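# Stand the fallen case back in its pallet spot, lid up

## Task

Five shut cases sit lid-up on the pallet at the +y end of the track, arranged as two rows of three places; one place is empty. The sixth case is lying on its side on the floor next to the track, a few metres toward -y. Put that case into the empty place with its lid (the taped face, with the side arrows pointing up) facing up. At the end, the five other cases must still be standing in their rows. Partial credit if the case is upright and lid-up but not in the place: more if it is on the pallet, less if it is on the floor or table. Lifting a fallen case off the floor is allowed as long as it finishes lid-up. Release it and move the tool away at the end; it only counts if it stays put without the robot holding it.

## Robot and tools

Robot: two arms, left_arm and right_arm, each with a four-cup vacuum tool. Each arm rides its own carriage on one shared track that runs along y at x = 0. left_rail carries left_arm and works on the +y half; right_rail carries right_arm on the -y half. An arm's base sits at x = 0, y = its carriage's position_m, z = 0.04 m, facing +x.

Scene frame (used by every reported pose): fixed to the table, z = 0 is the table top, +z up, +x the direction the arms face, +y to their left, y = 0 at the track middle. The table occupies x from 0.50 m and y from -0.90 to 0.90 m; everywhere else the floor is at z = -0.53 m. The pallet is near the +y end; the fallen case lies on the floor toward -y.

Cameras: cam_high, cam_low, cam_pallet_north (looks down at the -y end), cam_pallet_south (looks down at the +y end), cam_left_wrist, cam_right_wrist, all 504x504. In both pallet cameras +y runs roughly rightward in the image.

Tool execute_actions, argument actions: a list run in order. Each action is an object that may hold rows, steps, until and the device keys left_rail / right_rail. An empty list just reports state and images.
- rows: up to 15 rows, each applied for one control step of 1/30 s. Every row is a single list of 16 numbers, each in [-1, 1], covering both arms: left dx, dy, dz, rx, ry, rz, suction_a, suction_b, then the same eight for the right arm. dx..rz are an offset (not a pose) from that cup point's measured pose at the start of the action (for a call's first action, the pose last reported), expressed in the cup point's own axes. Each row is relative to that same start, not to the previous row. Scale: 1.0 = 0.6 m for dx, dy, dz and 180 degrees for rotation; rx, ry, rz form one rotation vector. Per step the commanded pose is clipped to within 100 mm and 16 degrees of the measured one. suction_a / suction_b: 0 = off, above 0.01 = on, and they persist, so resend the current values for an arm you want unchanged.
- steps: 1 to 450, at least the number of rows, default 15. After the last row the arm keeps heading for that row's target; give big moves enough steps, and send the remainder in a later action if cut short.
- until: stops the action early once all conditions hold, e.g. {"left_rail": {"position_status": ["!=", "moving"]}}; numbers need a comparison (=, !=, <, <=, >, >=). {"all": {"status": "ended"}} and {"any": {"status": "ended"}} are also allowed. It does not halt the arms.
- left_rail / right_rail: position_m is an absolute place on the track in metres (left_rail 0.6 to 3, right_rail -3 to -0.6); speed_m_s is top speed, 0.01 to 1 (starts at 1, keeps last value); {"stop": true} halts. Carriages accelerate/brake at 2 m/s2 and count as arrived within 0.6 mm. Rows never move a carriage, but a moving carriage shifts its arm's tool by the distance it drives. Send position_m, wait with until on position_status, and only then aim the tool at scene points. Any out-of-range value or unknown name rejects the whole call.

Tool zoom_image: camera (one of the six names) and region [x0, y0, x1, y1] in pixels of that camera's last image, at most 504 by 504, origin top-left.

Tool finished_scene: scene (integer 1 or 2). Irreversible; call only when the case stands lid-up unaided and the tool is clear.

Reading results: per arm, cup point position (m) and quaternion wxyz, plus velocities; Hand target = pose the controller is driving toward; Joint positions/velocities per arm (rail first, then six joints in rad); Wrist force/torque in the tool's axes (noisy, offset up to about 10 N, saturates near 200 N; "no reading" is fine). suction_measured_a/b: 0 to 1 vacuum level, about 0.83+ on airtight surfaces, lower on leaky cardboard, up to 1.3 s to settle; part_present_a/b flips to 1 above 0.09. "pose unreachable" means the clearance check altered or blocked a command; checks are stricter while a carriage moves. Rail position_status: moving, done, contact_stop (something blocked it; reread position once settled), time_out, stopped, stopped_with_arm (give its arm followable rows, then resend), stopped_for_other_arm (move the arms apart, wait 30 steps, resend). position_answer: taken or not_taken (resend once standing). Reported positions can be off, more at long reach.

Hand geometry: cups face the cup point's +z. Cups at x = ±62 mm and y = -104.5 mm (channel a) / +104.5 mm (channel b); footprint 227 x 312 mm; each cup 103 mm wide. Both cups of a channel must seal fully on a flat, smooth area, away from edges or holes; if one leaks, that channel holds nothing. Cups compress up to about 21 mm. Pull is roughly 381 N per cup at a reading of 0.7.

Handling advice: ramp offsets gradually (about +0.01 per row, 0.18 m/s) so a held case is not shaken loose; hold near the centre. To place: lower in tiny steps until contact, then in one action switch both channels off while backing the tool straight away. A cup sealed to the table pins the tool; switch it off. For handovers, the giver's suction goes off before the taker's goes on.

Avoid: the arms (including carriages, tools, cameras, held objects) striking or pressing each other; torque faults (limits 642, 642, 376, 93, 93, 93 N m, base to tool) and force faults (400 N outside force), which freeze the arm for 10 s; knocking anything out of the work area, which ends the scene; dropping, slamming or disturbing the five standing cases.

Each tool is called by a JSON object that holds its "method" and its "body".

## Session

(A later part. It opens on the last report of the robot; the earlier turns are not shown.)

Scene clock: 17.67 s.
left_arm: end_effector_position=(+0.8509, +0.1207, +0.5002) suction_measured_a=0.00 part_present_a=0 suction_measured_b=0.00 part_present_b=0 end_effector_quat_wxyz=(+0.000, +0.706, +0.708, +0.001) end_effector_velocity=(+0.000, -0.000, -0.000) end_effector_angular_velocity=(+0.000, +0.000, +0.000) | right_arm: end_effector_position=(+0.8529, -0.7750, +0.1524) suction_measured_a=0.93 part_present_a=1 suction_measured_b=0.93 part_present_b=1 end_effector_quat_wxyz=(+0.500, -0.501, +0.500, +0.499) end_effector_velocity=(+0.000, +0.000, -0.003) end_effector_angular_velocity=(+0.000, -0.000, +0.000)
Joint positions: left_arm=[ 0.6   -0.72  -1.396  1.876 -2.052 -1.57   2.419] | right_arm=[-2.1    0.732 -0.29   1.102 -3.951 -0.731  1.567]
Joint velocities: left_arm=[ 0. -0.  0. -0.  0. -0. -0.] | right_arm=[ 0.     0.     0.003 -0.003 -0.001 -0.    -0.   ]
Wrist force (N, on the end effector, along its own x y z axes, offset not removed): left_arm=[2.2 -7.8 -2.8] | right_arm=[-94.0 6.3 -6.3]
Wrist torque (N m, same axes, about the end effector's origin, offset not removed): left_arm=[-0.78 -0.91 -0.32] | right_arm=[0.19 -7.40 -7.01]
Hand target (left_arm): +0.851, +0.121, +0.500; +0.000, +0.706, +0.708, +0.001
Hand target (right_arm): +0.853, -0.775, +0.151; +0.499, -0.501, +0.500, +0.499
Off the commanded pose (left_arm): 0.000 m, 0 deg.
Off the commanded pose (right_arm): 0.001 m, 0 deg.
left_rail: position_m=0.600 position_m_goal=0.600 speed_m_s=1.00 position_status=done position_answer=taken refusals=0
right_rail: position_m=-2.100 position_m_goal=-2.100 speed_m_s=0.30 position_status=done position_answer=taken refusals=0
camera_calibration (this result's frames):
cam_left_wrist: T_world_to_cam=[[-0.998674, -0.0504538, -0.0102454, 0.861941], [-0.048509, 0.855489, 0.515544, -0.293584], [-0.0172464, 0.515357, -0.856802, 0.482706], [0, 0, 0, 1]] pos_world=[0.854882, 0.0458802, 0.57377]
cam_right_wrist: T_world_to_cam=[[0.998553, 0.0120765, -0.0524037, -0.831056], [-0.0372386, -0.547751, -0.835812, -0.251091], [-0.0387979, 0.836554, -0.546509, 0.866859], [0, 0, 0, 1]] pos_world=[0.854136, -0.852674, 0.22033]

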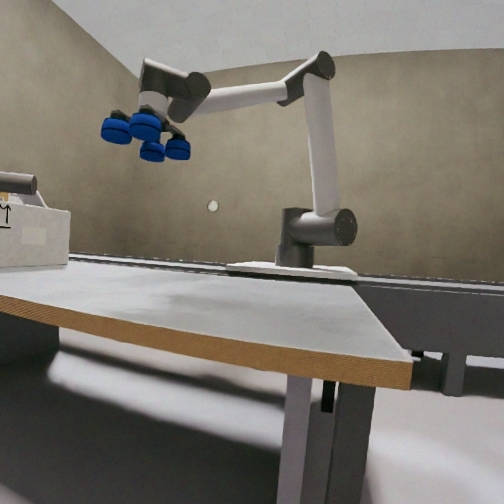

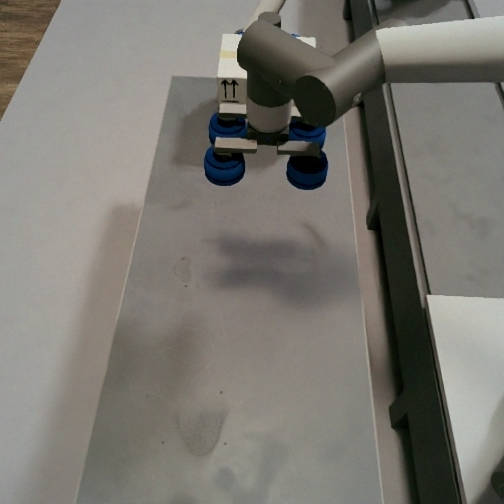

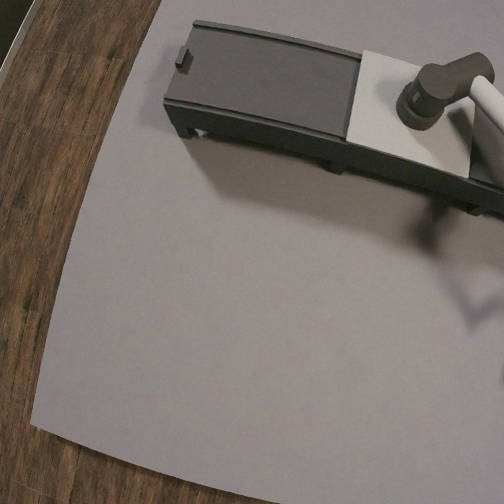

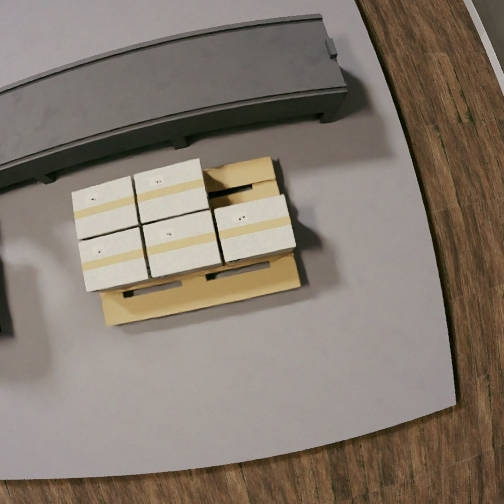

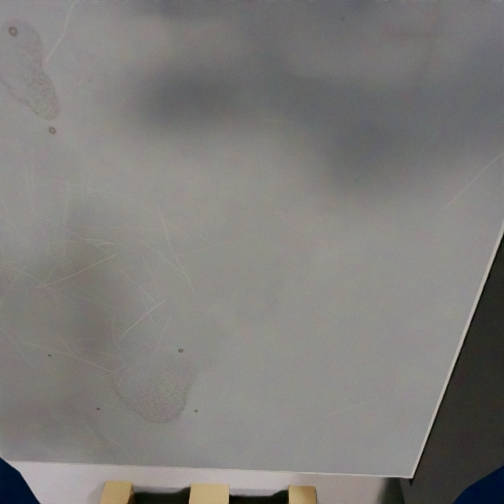

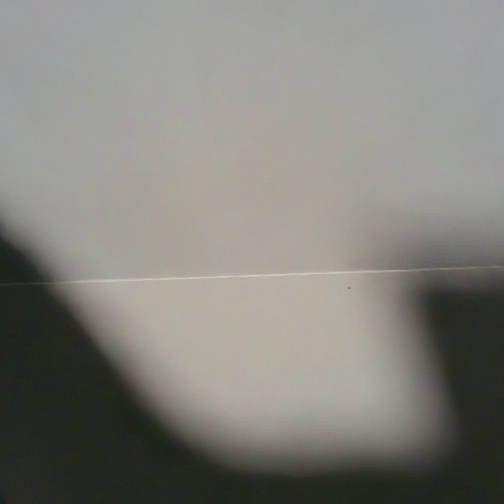

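{"method": "execute_actions", "body": {"actions": [{"rows":[[-0.02,0,0,0,0,0,0,0,0,0,0,0,0,0,0,0],[-0.04,0,0,0,0,0,0,0,0,0,-0.003,0,0,0,0,0],[-0.07,0,0,0,0,0,0,0,0,0,-0.007,0,0,0,0,0],[-0.1,0,0,0,0,0,0,0,0,0,-0.012,0,0,0,0,0],[-0.13,0,0,0,0,0,0,0,0,0,-0.018,0,0,0,0,0],[-0.16,0,0,0,0,0,0,0,0,0,-0.025,0,0,0,0,0],[-0.2,0,0,0,0,0,0,0,0,0,-0.035,0,0,0,0,0],[-0.24,0,-0.05,0,0,0,0,0,0,0,-0.05,0,0,0,0,0],[-0.4,0,-0.13,0,0,0,0,0,0,0,-0.1,0,0,0,0,0]],"steps":22},{"right_rail":{"position_m":-2.9,"speed_m_s":1},"steps":8},{"rows":[[-0.87,0,0,0,0,0,0,0,0,0,0,0,0,0,0,0]],"steps":45}]}}

Scene clock: 20.37 s.
left_arm: end_effector_position=(+0.8511, -0.6389, +0.5777) suction_measured_a=0.00 part_present_a=0 suction_measured_b=0.00 part_present_b=0 end_effector_quat_wxyz=(+0.001, +0.706, +0.708, +0.000) end_effector_velocity=(+0.003, -0.009, +0.001) end_effector_angular_velocity=(+0.005, +0.003, +0.000) | right_arm: end_effector_position=(+0.8527, -1.6347, +0.1524) suction_measured_a=0.00 part_present_a=0 suction_measured_b=0.00 part_present_b=0 end_effector_quat_wxyz=(+0.500, -0.501, +0.500, +0.500) end_effector_velocity=(-0.000, +0.000, -0.000) end_effector_angular_velocity=(-0.000, +0.000, +0.000)
Joint positions: left_arm=[ 0.6   -1.103 -0.798  0.836 -1.61  -1.57   2.036] | right_arm=[-2.9    0.697 -0.329  1.207 -4.017 -0.696  1.567]
Joint velocities: left_arm=[ 0.    -0.001  0.016 -0.033  0.022 -0.001 -0.001] | right_arm=[ 0.  0.  0. -0. -0. -0.  0.]
Wrist force (N, on the end effector, along its own x y z axes, offset not removed): left_arm=[6.2 -4.9 0.1] | right_arm=[1.0 -3.2 5.1]
Wrist torque (N m, same axes, about the end effector's origin, offset not removed): left_arm=[-0.41 -1.32 -0.26] | right_arm=[-0.38 0.39 0.12]
Hand target (left_arm): +0.851, -0.640, +0.578; +0.000, +0.706, +0.708, +0.000
Hand target (right_arm): +0.853, -1.635, +0.152; +0.500, -0.501, +0.500, +0.500
Off the commanded pose (left_arm): 0.002 m, 0 deg.
Off the commanded pose (right_arm): 0.000 m, 0 deg.
left_rail: position_m=0.600 position_m_goal=0.600 speed_m_s=1.00 position_status=done position_answer=taken refusals=0
right_rail: position_m=-2.900 position_m_goal=-2.900 speed_m_s=1.00 position_status=done position_answer=taken refusals=0
camera_calibration (this result's frames):
cam_left_wrist: T_world_to_cam=[[-0.998668, -0.0504559, -0.010835, 0.824923], [-0.0488338, 0.856064, 0.514557, 0.317546], [-0.016687, 0.514401, -0.857387, 0.93982], [0, 0, 0, 1]] pos_world=[0.855013, -0.713661, 0.651332]
cam_right_wrist: T_world_to_cam=[[0.998545, 0.0122541, -0.0525111, -0.820155], [-0.0372316, -0.547747, -0.835815, -0.721961], [-0.0390049, 0.836555, -0.546493, 1.5862], [0, 0, 0, 1]] pos_world=[0.853951, -1.71234, 0.220352]

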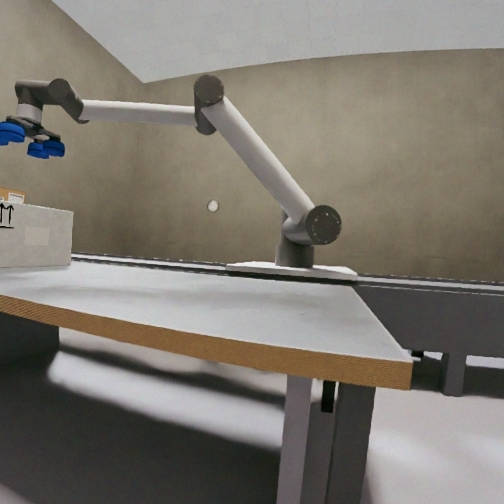

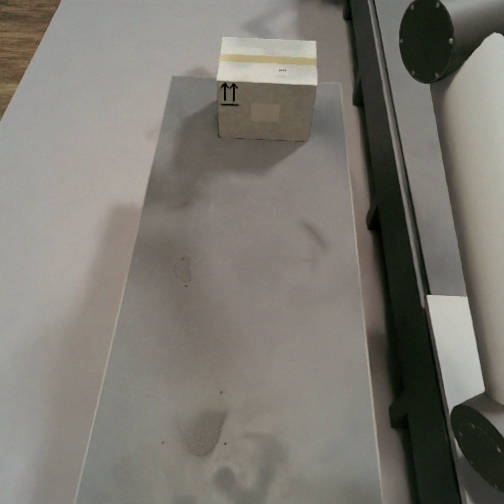

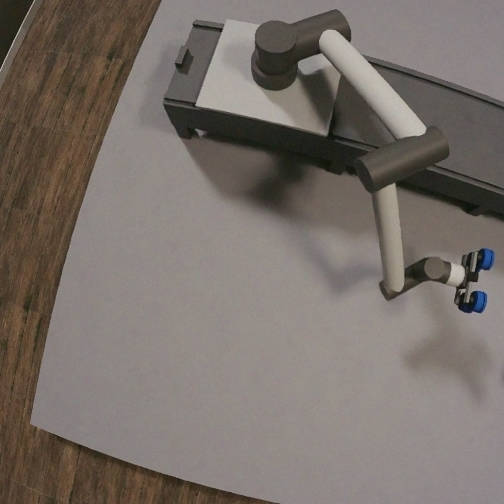

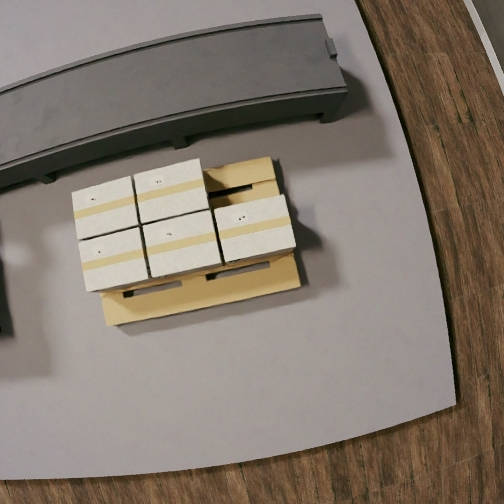

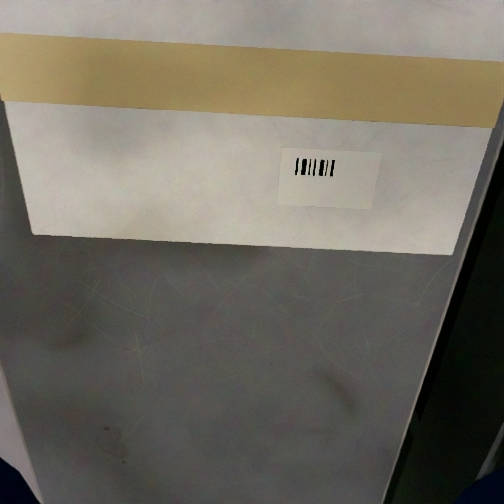

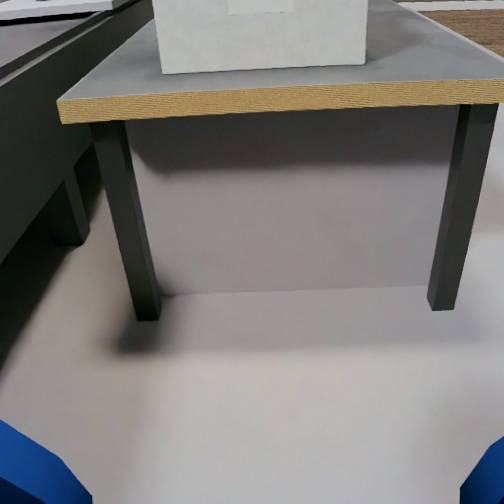

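{"method": "execute_actions", "body": {"actions": [{"rows":[[0,0,0.03,0,0,0,0,0,0,0,0,0,0,0,0,0],[0,0,0.07,0,0,0,0,0,0,0,0,0,0,0,0,0],[0,0.003,0.455,0,0,0,0,0,0,0,0,0,0,0,0,0]],"steps":30},{"rows":[[0,0,0.01,0,0,0,0,0,0,0,0,0,0,0,0,0],[0,0,0.015,0,0,0,0,0,0,0,0,0,0,0,0,0],[0,0,0.02,0,0,0,0,0,0,0,0,0,0,0,0,0],[0,0,0.025,0,0,0,0,0,0,0,0,0,0,0,0,0],[0,0,0.03,0,0,0,0,0,0,0,0,0,0,0,0,0],[0,0,0.035,0,0,0,1,1,0,0,0,0,0,0,0,0],[0,0,0.04,0,0,0,1,1,0,0,0,0,0,0,0,0],[0,0,0.045,0,0,0,1,1,0,0,0,0,0,0,0,0],[0,0,0.052,0,0,0,1,1,0,0,0,0,0,0,0,0]],"steps":32}]}}

{"method": "zoom_image", "body": {"camera": "cam_pallet_south", "region": [130, 140, 310, 300]}}

Scene clock: 22.67 s.
left_arm: end_effector_position=(+0.8531, -0.6391, +0.2743) suction_measured_a=0.94 part_present_a=1 suction_measured_b=0.94 part_present_b=1 end_effector_quat_wxyz=(+0.001, +0.706, +0.708, +0.000) end_effector_velocity=(-0.000, +0.000, -0.000) end_effector_angular_velocity=(+0.000, +0.000, -0.000) | right_arm: end_effector_position=(+0.8527, -1.6347, +0.1524) suction_measured_a=0.00 part_present_a=0 suction_measured_b=0.00 part_present_b=0 end_effector_quat_wxyz=(+0.500, -0.501, +0.500, +0.500) end_effector_velocity=(+0.000, -0.000, -0.000) end_effector_angular_velocity=(-0.000, +0.000, -0.000)
Joint positions: left_arm=[ 0.6   -1.102 -0.706  1.091 -1.957 -1.57   2.037] | right_arm=[-2.9    0.697 -0.329  1.207 -4.017 -0.696  1.567]
Joint velocities: left_arm=[ 0. -0.  0.  0. -0. -0.  0.] | right_arm=[ 0. -0.  0.  0.  0.  0.  0.]
Wrist force (N, on the end effector, along its own x y z axes, offset not removed): left_arm=[-0.8 -4.1 -60.9] | right_arm=[-0.1 1.0 3.2]
Wrist torque (N m, same axes, about the end effector's origin, offset not removed): left_arm=[-1.83 -0.59 -0.38] | right_arm=[0.22 0.54 0.17]
Hand target (left_arm): +0.853, -0.639, +0.274; +0.001, +0.706, +0.708, +0.000
Hand target (right_arm): +0.853, -1.635, +0.152; +0.500, -0.501, +0.500, +0.500
Off the commanded pose (left_arm): 0.000 m, 0 deg.
Off the commanded pose (right_arm): 0.000 m, 0 deg.
left_rail: position_m=0.600 position_m_goal=0.600 speed_m_s=1.00 position_status=done position_answer=taken refusals=0
right_rail: position_m=-2.900 position_m_goal=-2.900 speed_m_s=1.00 position_status=done position_answer=taken refusals=0
camera_calibration (this result's frames):
cam_left_wrist: T_world_to_cam=[[-0.998666, -0.0504872, -0.0108566, 0.823615], [-0.0488712, 0.856046, 0.514583, 0.473927], [-0.0166861, 0.514427, -0.857372, 0.679809], [0, 0, 0, 1]] pos_world=[0.857021, -0.713834, 0.347915]
cam_right_wrist: T_world_to_cam=[[0.998547, 0.0122562, -0.0524814, -0.820167], [-0.0372065, -0.547726, -0.83583, -0.721919], [-0.0389895, 0.836568, -0.546474, 1.58621], [0, 0, 0, 1]] pos_world=[0.85396, -1.71233, 0.220376]

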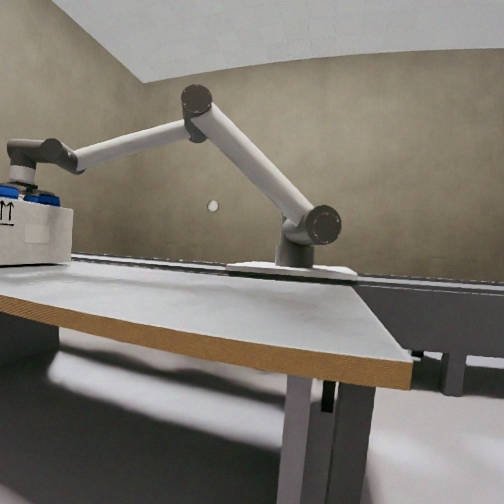

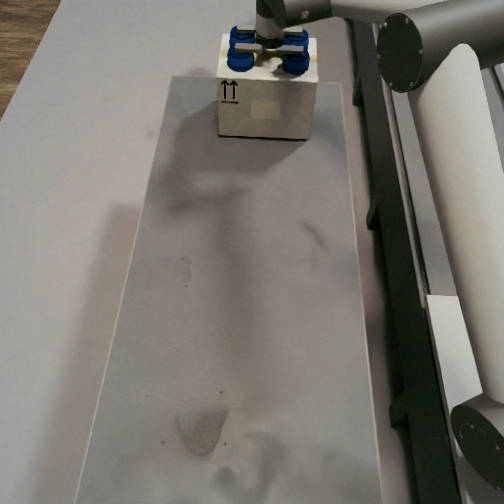

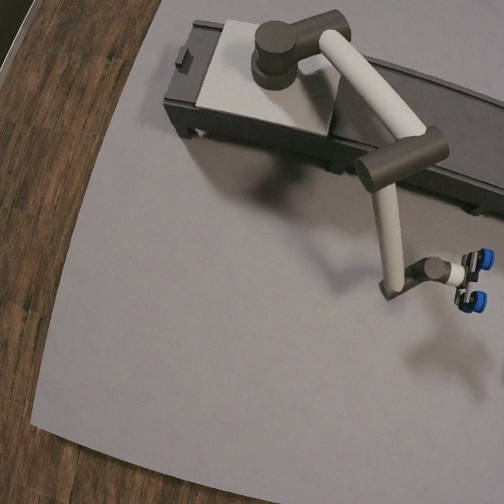

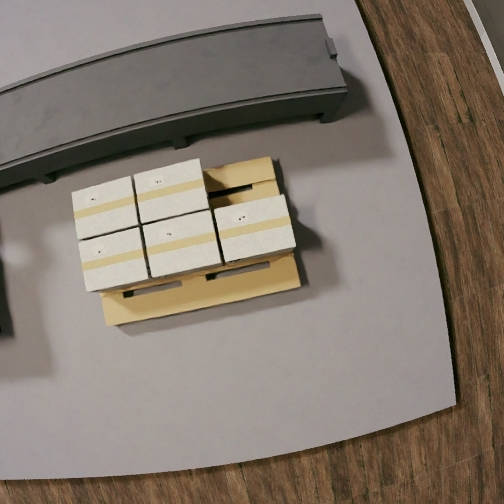

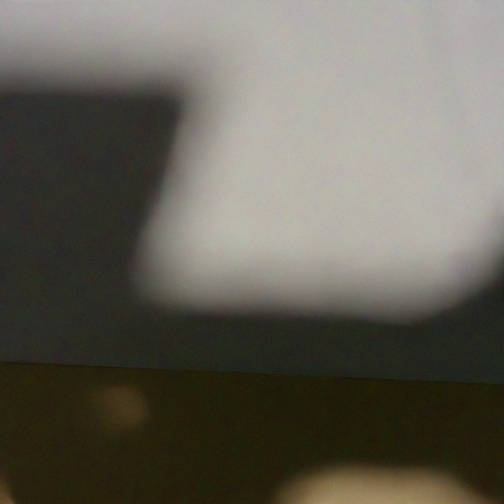

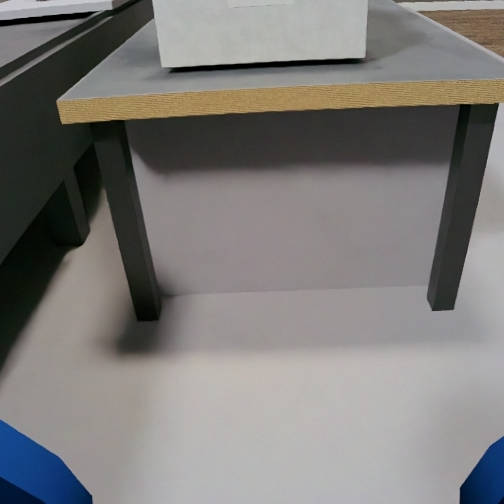

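Region (130, 140, 310, 300) of cam_pallet_south's 504x504 image, scaled by 2.800, with more detail than that image has.

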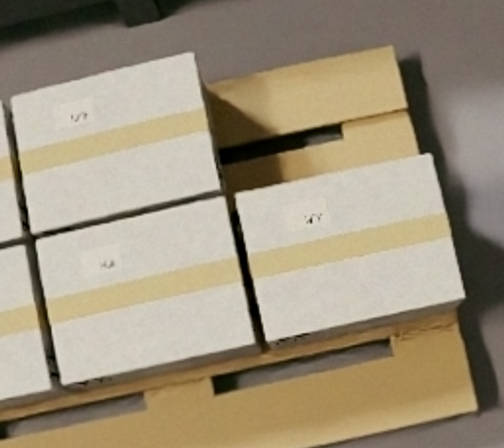

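{"method": "execute_actions", "body": {"actions": [{"rows":[[0,0,-0.01,0,0,0,1,1,0,0,0,0,0,0,0,0],[0,0,-0.02,0,0,0,1,1,0,0,0,0,0,0,0,0],[0,0,-0.035,0,0,0,1,1,0,0,0,0,0,0,0,0],[0,0,-0.05,0,0,0,1,1,0,0,0,0,0,0,0,0],[0,0,-0.07,0,0,0,1,1,0,0,0,0,0,0,0,0],[0,0,-0.09,0,0,0,1,1,0,0,0,0,0,0,0,0],[0.01,0,-0.11,0,0,0,1,1,0,0,0,0,0,0,0,0],[0.02,0,-0.13,0,0,-0.01,1,1,0,0,0,0,0,0,0,0],[0.04,0,-0.15,0,0,-0.02,1,1,0,0,0,0,0,0,0,0],[0.06,0,-0.15,0,0,-0.03,1,1,0,0,0,0,0,0,0,0],[0.09,0,-0.15,0,0,-0.045,1,1,0,0,0,0,0,0,0,0],[0.12,0,-0.15,0,0,-0.06,1,1,0,0,0,0,0,0,0,0],[0.15,0,-0.15,0,0,-0.08,1,1,0,0,0,0,0,0,0,0],[0.18,0,-0.15,0,0,-0.1,1,1,0,0,0,0,0,0,0,0],[1,0,-0.15,0,0,-0.507,1,1,0,0,0,0,0,0,0,0]],"steps":15},{"left_rail":{"position_m":2.95},"steps":48},{"rows":[[0.01,0.03,0,0,0,0,1,1,0,0,0,0,0,0,0,0],[0.02,0.06,0,0,0,0,1,1,0,0,0,0,0,0,0,0],[0.04,0.1,0,0,0,0,1,1,0,0,0,0,0,0,0,0],[0.28,0.76,0.2,0,0,0,1,1,0,0,0,0,0,0,0,0]],"steps":45}]}}

Scene clock: 26.73 s.
left_arm: end_effector_position=(+0.6745, +2.7619, +0.2436) suction_measured_a=0.94 part_present_a=1 suction_measured_b=0.94 part_present_b=1 end_effector_quat_wxyz=(+0.001, -0.012, +1.000, -0.000) end_effector_velocity=(-0.002, +0.006, -0.001) end_effector_angular_velocity=(+0.000, +0.000, -0.000) | right_arm: end_effector_position=(+0.8527, -1.6347, +0.1524) suction_measured_a=0.00 part_present_a=0 suction_measured_b=0.00 part_present_b=0 end_effector_quat_wxyz=(+0.500, -0.501, +0.500, +0.500) end_effector_velocity=(-0.000, -0.000, -0.000) end_effector_angular_velocity=(-0.000, +0.000, +0.000)
Joint positions: left_arm=[ 2.95  -0.563 -1.456  2.425 -2.541 -1.57   0.983] | right_arm=[-2.9    0.697 -0.329  1.207 -4.017 -0.696  1.567]
Joint velocities: left_arm=[ 0.     0.006 -0.002  0.005 -0.003 -0.     0.006] | right_arm=[ 0.  0.  0. -0.  0.  0.  0.]
Wrist force (N, on the end effector, along its own x y z axes, offset not removed): left_arm=[1.2 -11.1 -60.8] | right_arm=[0.3 2.2 3.3]
Wrist torque (N m, same axes, about the end effector's origin, offset not removed): left_arm=[-2.95 -0.71 -0.37] | right_arm=[0.17 0.43 0.06]
Hand target (left_arm): +0.674, +2.763, +0.243; +0.001, -0.012, +1.000, -0.000
Hand target (right_arm): +0.853, -1.635, +0.152; +0.500, -0.501, +0.500, +0.500
Off the commanded pose (left_arm): 0.001 m, 0 deg.
Off the commanded pose (right_arm): 0.000 m, 0 deg.
left_rail: position_m=2.950 position_m_goal=2.950 speed_m_s=1.00 position_status=done position_answer=taken refusals=0
right_rail: position_m=-2.900 position_m_goal=-2.900 speed_m_s=1.00 position_status=done position_answer=taken refusals=0
camera_calibration (this result's frames):
cam_left_wrist: T_world_to_cam=[[0.0718067, -0.997378, -0.00904718, 2.70943], [-0.85523, -0.0662352, 0.513998, 0.660927], [-0.513249, -0.0291711, -0.857744, 0.73741], [0, 0, 0, 1]] pos_world=[0.749165, 2.76761, 0.317307]
cam_right_wrist: T_world_to_cam=[[0.998547, 0.0122561, -0.0524813, -0.820167], [-0.0372066, -0.547726, -0.83583, -0.721919], [-0.0389894, 0.836568, -0.546474, 1.58621], [0, 0, 0, 1]] pos_world=[0.85396, -1.71233, 0.220376]

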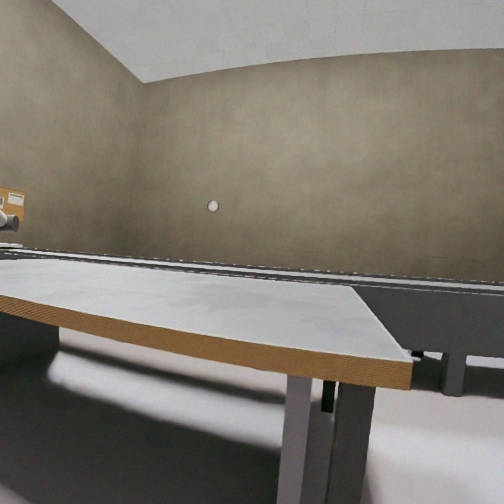

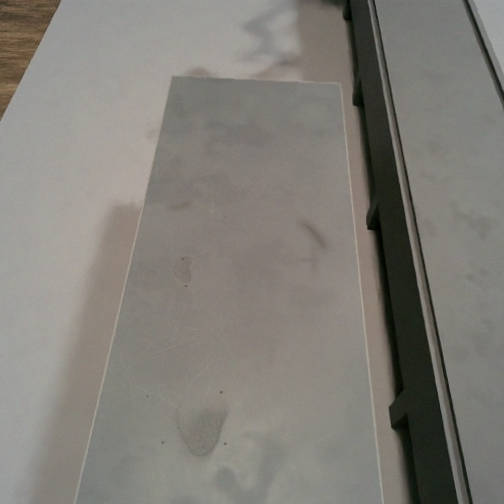

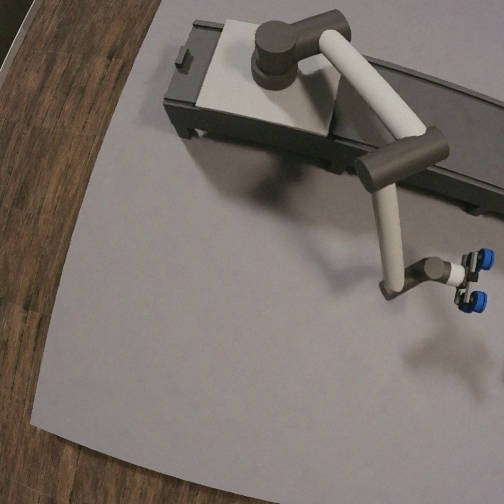

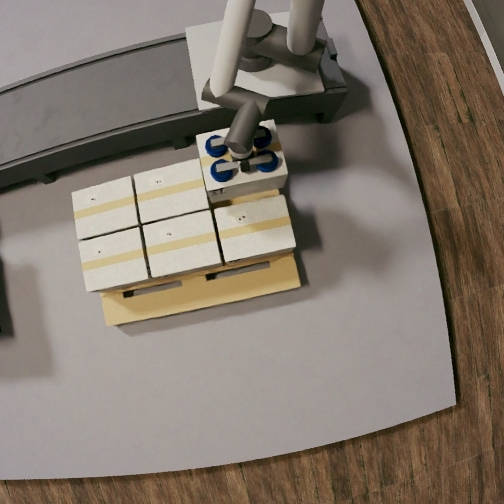

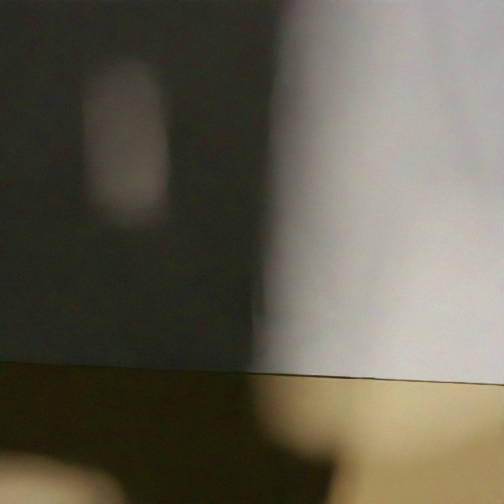

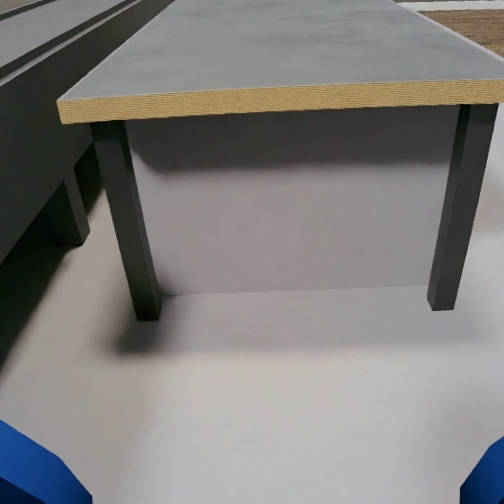

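{"method": "execute_actions", "body": {"actions": [{"rows":[[0,0.01,0.02,0,0,0,1,1,0,0,0,0,0,0,0,0],[0,0.015,0.05,0,0,0,1,1,0,0,0,0,0,0,0,0],[0,0.015,0.08,0,0,0,1,1,0,0,0,0,0,0,0,0],[0,0.015,0.12,0,0,0,1,1,0,0,0,0,0,0,0,0],[0,0.015,0.564,0,0,0,1,1,0,0,0,0,0,0,0,0]],"steps":38}]}}

{"method": "zoom_image", "body": {"camera": "cam_pallet_south", "region": [130, 120, 310, 280]}}

Scene clock: 28.10 s.
left_arm: end_effector_position=(+0.6743, +2.7708, -0.0943) suction_measured_a=0.94 part_present_a=1 suction_measured_b=0.94 part_present_b=1 end_effector_quat_wxyz=(+0.001, -0.012, +1.000, +0.000) end_effector_velocity=(+0.002, -0.001, -0.006) end_effector_angular_velocity=(-0.002, -0.003, -0.000) | right_arm: end_effector_position=(+0.8527, -1.6347, +0.1524) suction_measured_a=0.00 part_present_a=0 suction_measured_b=0.00 part_present_b=0 end_effector_quat_wxyz=(+0.500, -0.501, +0.500, +0.500) end_effector_velocity=(+0.000, +0.000, +0.000) end_effector_angular_velocity=(+0.000, -0.000, -0.000)
Joint positions: left_arm=[ 2.95  -0.552 -0.843  2.503 -3.232 -1.57   0.994] | right_arm=[-2.9    0.697 -0.329  1.207 -4.017 -0.696  1.567]
Joint velocities: left_arm=[ 0.     0.     0.012 -0.003 -0.013  0.     0.   ] | right_arm=[ 0. -0. -0.  0. -0. -0. -0.]
Wrist force (N, on the end effector, along its own x y z axes, offset not removed): left_arm=[2.1 -4.9 -58.0] | right_arm=[4.0 1.5 1.8]
Wrist torque (N m, same axes, about the end effector's origin, offset not removed): left_arm=[-1.86 -1.04 -0.51] | right_arm=[0.45 0.02 0.16]
Hand target (left_arm): +0.675, +2.771, -0.095; +0.001, -0.012, +1.000, -0.000
Hand target (right_arm): +0.853, -1.635, +0.152; +0.500, -0.501, +0.500, +0.500
Off the commanded pose (left_arm): 0.001 m, 0 deg.
Off the commanded pose (right_arm): 0.000 m, 0 deg.
left_rail: position_m=2.950 position_m_goal=2.950 speed_m_s=1.00 position_status=done position_answer=taken refusals=0
right_rail: position_m=-2.900 position_m_goal=-2.900 speed_m_s=1.00 position_status=done position_answer=taken refusals=0
camera_calibration (this result's frames):
cam_left_wrist: T_world_to_cam=[[0.0718099, -0.997376, -0.009237, 2.71517], [-0.85505, -0.0663256, 0.514286, 0.835119], [-0.513549, -0.0290327, -0.857569, 0.447535], [0, 0, 0, 1]] pos_world=[0.748924, 2.77643, -0.0206177]
cam_right_wrist: T_world_to_cam=[[0.998547, 0.0122563, -0.0524812, -0.820166], [-0.0372063, -0.547726, -0.83583, -0.721919], [-0.0389895, 0.836568, -0.546474, 1.58621], [0, 0, 0, 1]] pos_world=[0.85396, -1.71233, 0.220376]

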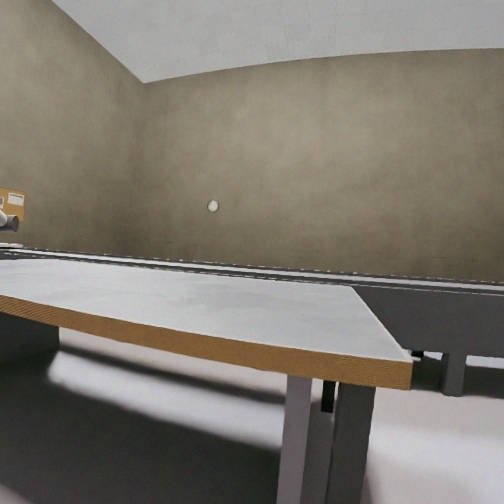

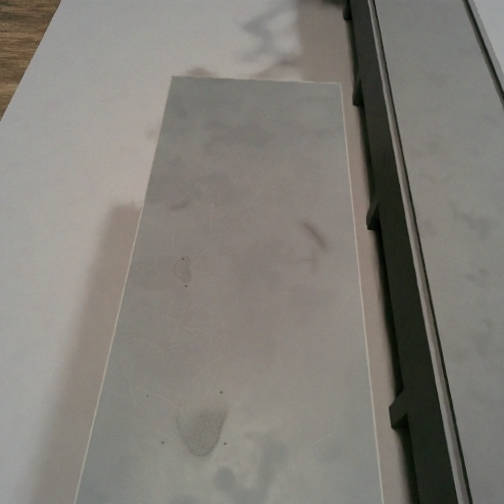

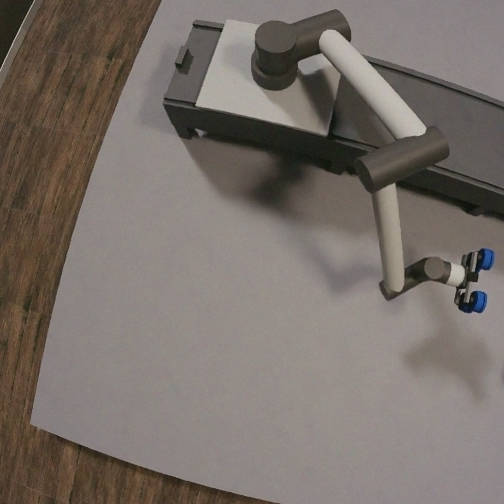

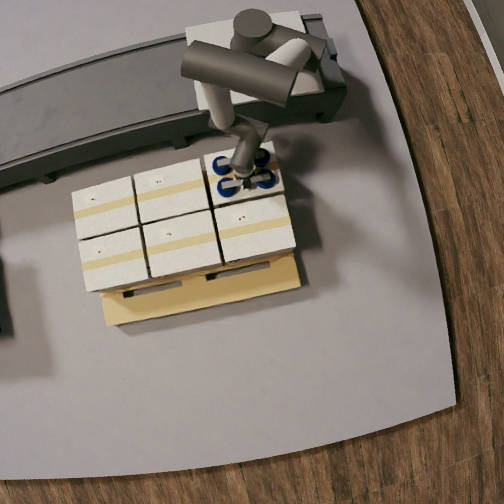

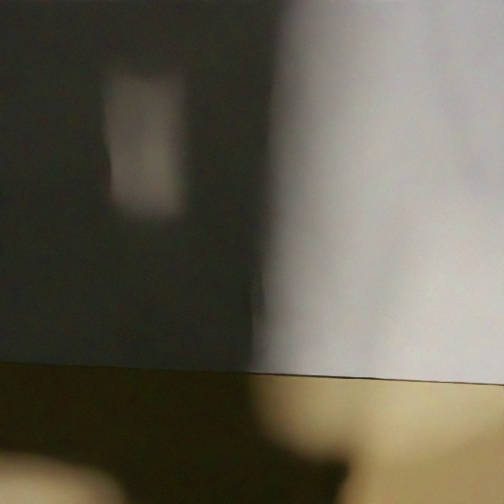

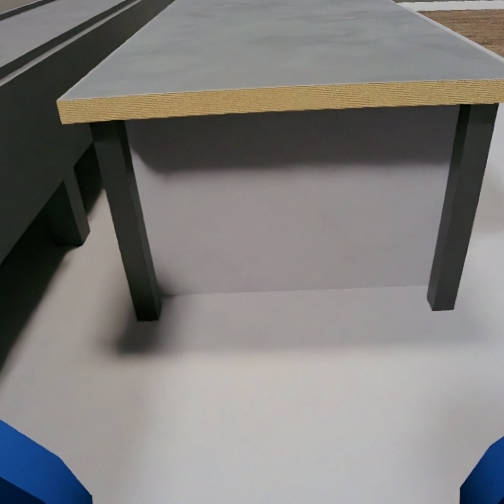

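Region (130, 120, 310, 280) of cam_pallet_south's 504x504 image, scaled by 2.800, with more detail than that image has.

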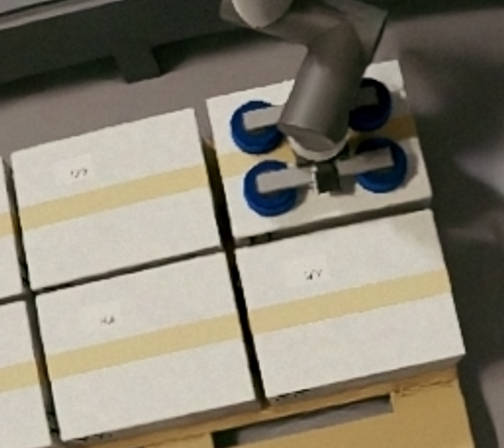

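Good alignment; small shift and lower.

{"method": "execute_actions", "body": {"actions": [{"rows":[[-0.002,-0.003,0.005,0,0,0,1,1,0,0,0,0,0,0,0,0],[-0.004,-0.006,0.01,0,0,0,1,1,0,0,0,0,0,0,0,0],[-0.006,-0.009,0.015,0,0,0,1,1,0,0,0,0,0,0,0,0],[-0.006,-0.01,0.02,0,0,0,1,1,0,0,0,0,0,0,0,0],[-0.006,-0.01,0.025,0,0,0,1,1,0,0,0,0,0,0,0,0],[-0.006,-0.01,0.03,0,0,0,1,1,0,0,0,0,0,0,0,0],[-0.006,-0.01,0.034,0,0,0,1,1,0,0,0,0,0,0,0,0],[-0.006,-0.01,0.038,0,0,0,1,1,0,0,0,0,0,0,0,0],[-0.006,-0.01,0.042,0,0,0,1,1,0,0,0,0,0,0,0,0]],"steps":18}]}}

Scene clock: 28.80 s.
left_arm: end_effector_position=(+0.6780, +2.7650, -0.1187) suction_measured_a=0.94 part_present_a=1 suction_measured_b=0.94 part_present_b=1 end_effector_quat_wxyz=(+0.000, -0.012, +1.000, +0.000) end_effector_velocity=(+0.001, -0.001, -0.007) end_effector_angular_velocity=(-0.000, -0.001, -0.000) | right_arm: end_effector_position=(+0.8527, -1.6347, +0.1524) suction_measured_a=0.00 part_present_a=0 suction_measured_b=0.00 part_present_b=0 end_effector_quat_wxyz=(+0.500, -0.501, +0.500, +0.500) end_effector_velocity=(+0.000, -0.000, +0.000) end_effector_angular_velocity=(-0.000, +0.000, +0.000)
Joint positions: left_arm=[ 2.95  -0.557 -0.797  2.49  -3.264 -1.57   0.99 ] | right_arm=[-2.9    0.697 -0.329  1.207 -4.017 -0.696  1.567]
Joint velocities: left_arm=[ 0.    -0.001  0.014 -0.003 -0.011  0.    -0.001] | right_arm=[ 0. -0. -0. -0.  0.  0.  0.]
Wrist force (N, on the end effector, along its own x y z axes, offset not removed): left_arm=[4.6 -5.6 -58.8] | right_arm=[2.7 3.3 0.8]
Wrist torque (N m, same axes, about the end effector's origin, offset not removed): left_arm=[-2.08 -1.26 -0.45] | right_arm=[0.40 0.13 0.23]
Hand target (left_arm): +0.678, +2.765, -0.119; +0.000, -0.012, +1.000, +0.000
Hand target (right_arm): +0.853, -1.635, +0.152; +0.500, -0.501, +0.500, +0.500
Off the commanded pose (left_arm): 0.001 m, 0 deg.
Off the commanded pose (right_arm): 0.000 m, 0 deg.
left_rail: position_m=2.950 position_m_goal=2.950 speed_m_s=1.00 position_status=done position_answer=taken refusals=0
right_rail: position_m=-2.900 position_m_goal=-2.900 speed_m_s=1.00 position_status=done position_answer=taken refusals=0
camera_calibration (this result's frames):
cam_left_wrist: T_world_to_cam=[[0.0718329, -0.997373, -0.00931613, 2.70885], [-0.855025, -0.0663848, 0.51432, 0.850583], [-0.513587, -0.0289796, -0.857548, 0.428193], [0, 0, 0, 1]] pos_world=[0.7526, 2.77061, -0.0450393]
cam_right_wrist: T_world_to_cam=[[0.998547, 0.0122564, -0.0524815, -0.820166], [-0.0372065, -0.547726, -0.83583, -0.721919], [-0.0389898, 0.836568, -0.546474, 1.58621], [0, 0, 0, 1]] pos_world=[0.85396, -1.71233, 0.220376]

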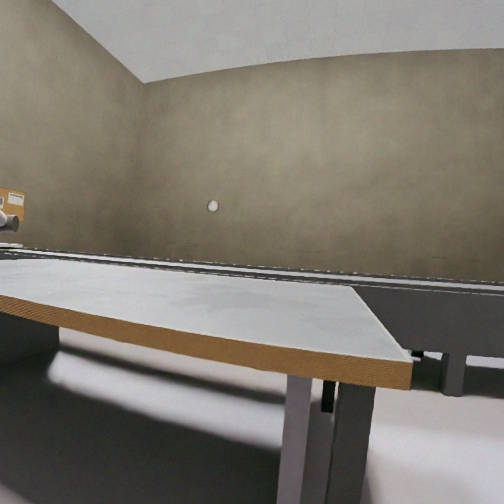

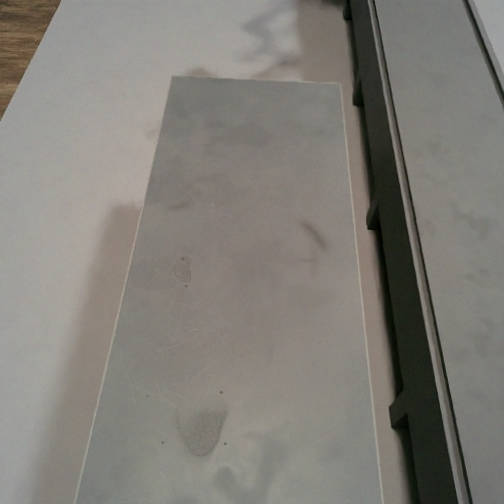

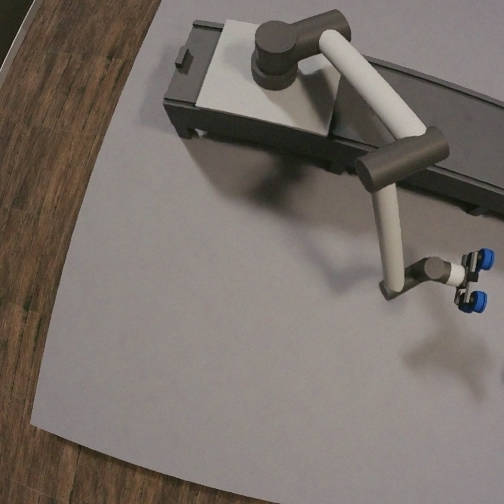

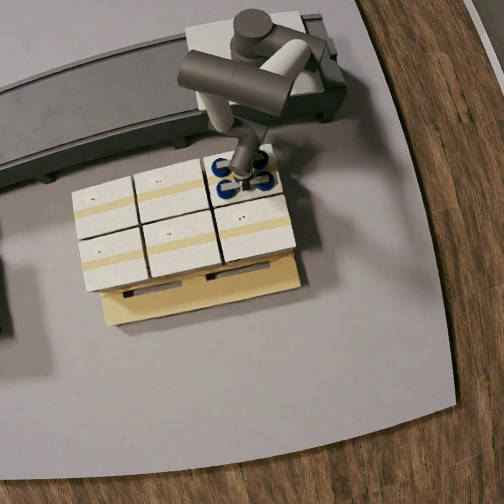

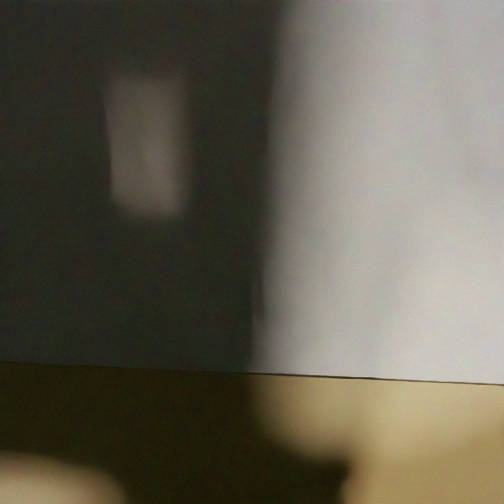

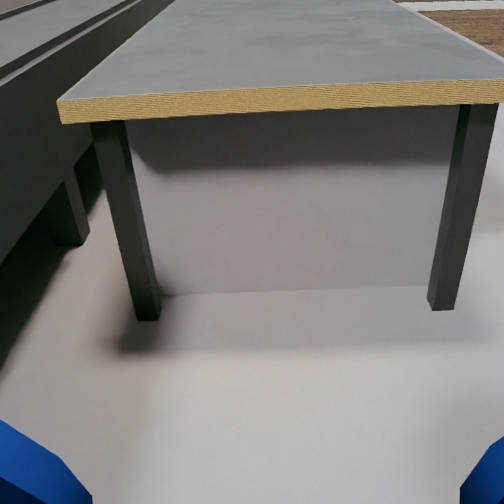

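{"method": "execute_actions", "body": {"actions": [{"rows":[[0,0,0.004,0,0,0,1,1,0,0,0,0,0,0,0,0],[0,0,0.008,0,0,0,1,1,0,0,0,0,0,0,0,0]],"steps":11}]}}

Scene clock: 29.20 s.
left_arm: end_effector_position=(+0.6779, +2.7649, -0.1232) suction_measured_a=0.94 part_present_a=1 suction_measured_b=0.94 part_present_b=1 end_effector_quat_wxyz=(+0.000, -0.012, +1.000, +0.000) end_effector_velocity=(+0.000, -0.000, -0.003) end_effector_angular_velocity=(-0.000, -0.000, -0.000) | right_arm: end_effector_position=(+0.8527, -1.6347, +0.1524) suction_measured_a=0.00 part_present_a=0 suction_measured_b=0.00 part_present_b=0 end_effector_quat_wxyz=(+0.500, -0.501, +0.500, +0.500) end_effector_velocity=(-0.000, -0.000, -0.000) end_effector_angular_velocity=(-0.000, -0.000, +0.000)
Joint positions: left_arm=[ 2.95  -0.557 -0.788  2.488 -3.271 -1.57   0.99 ] | right_arm=[-2.9    0.697 -0.329  1.207 -4.017 -0.696  1.567]
Joint velocities: left_arm=[ 0.     0.     0.005 -0.001 -0.005 -0.     0.   ] | right_arm=[ 0. -0.  0. -0.  0.  0. -0.]
Wrist force (N, on the end effector, along its own x y z axes, offset not removed): left_arm=[8.6 -4.4 -60.0] | right_arm=[3.7 1.3 4.7]
Wrist torque (N m, same axes, about the end effector's origin, offset not removed): left_arm=[-2.01 -1.73 -0.27] | right_arm=[0.12 0.09 -0.01]
Hand target (left_arm): +0.678, +2.765, -0.123; +0.000, -0.012, +1.000, +0.000
Hand target (right_arm): +0.853, -1.635, +0.152; +0.500, -0.501, +0.500, +0.500
Off the commanded pose (left_arm): 0.000 m, 0 deg.
Off the commanded pose (right_arm): 0.000 m, 0 deg.
left_rail: position_m=2.950 position_m_goal=2.950 speed_m_s=1.00 position_status=done position_answer=taken refusals=0
right_rail: position_m=-2.900 position_m_goal=-2.900 speed_m_s=1.00 position_status=done position_answer=taken refusals=0
camera_calibration (this result's frames):
cam_left_wrist: T_world_to_cam=[[0.0718288, -0.997373, -0.00932677, 2.70879], [-0.855018, -0.0663863, 0.514332, 0.852884], [-0.5136, -0.0289693, -0.85754, 0.424322], [0, 0, 0, 1]] pos_world=[0.752594, 2.77059, -0.0495281]
cam_right_wrist: T_world_to_cam=[[0.998547, 0.0122565, -0.0524813, -0.820166], [-0.0372063, -0.547726, -0.83583, -0.721919], [-0.0389897, 0.836568, -0.546474, 1.58621], [0, 0, 0, 1]] pos_world=[0.85396, -1.71233, 0.220376]

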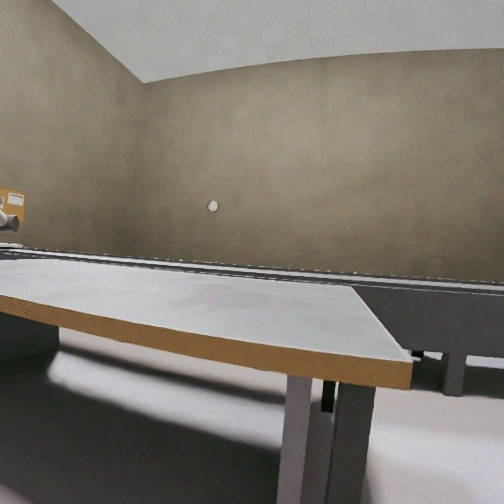

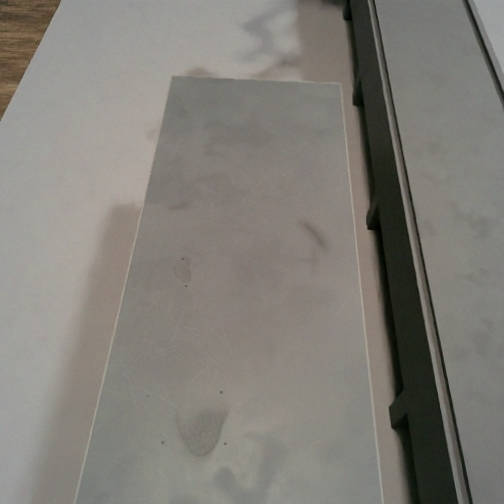

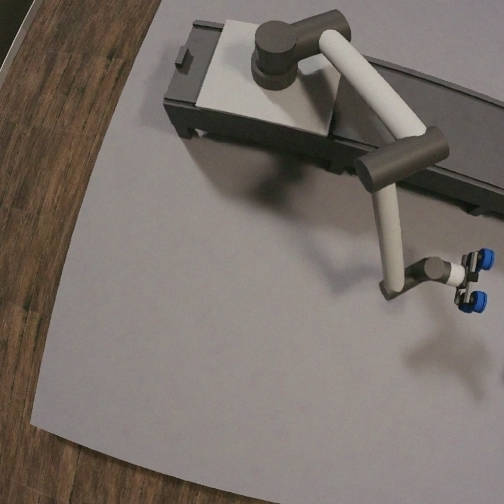

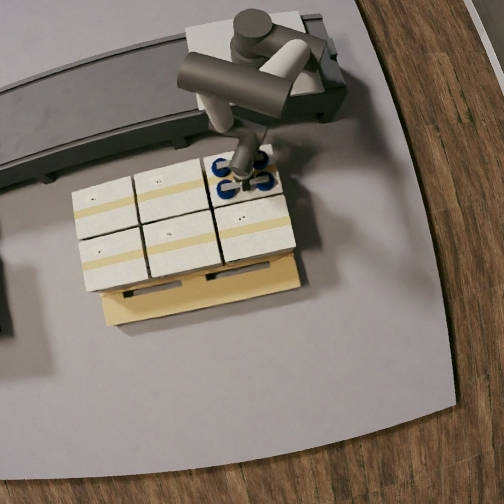

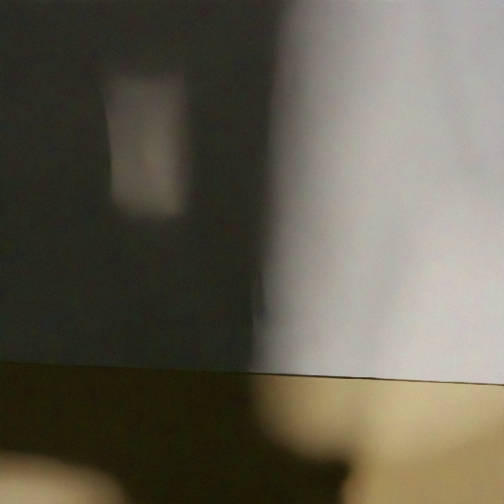

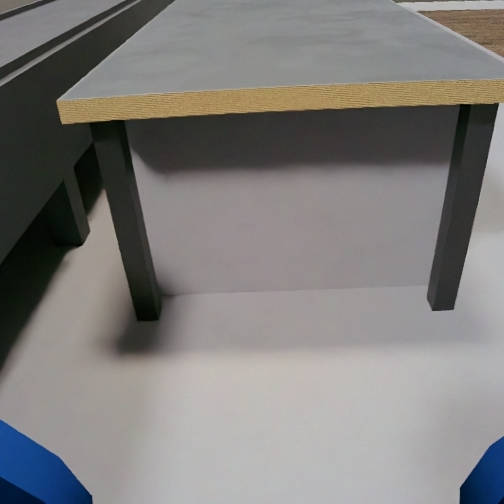

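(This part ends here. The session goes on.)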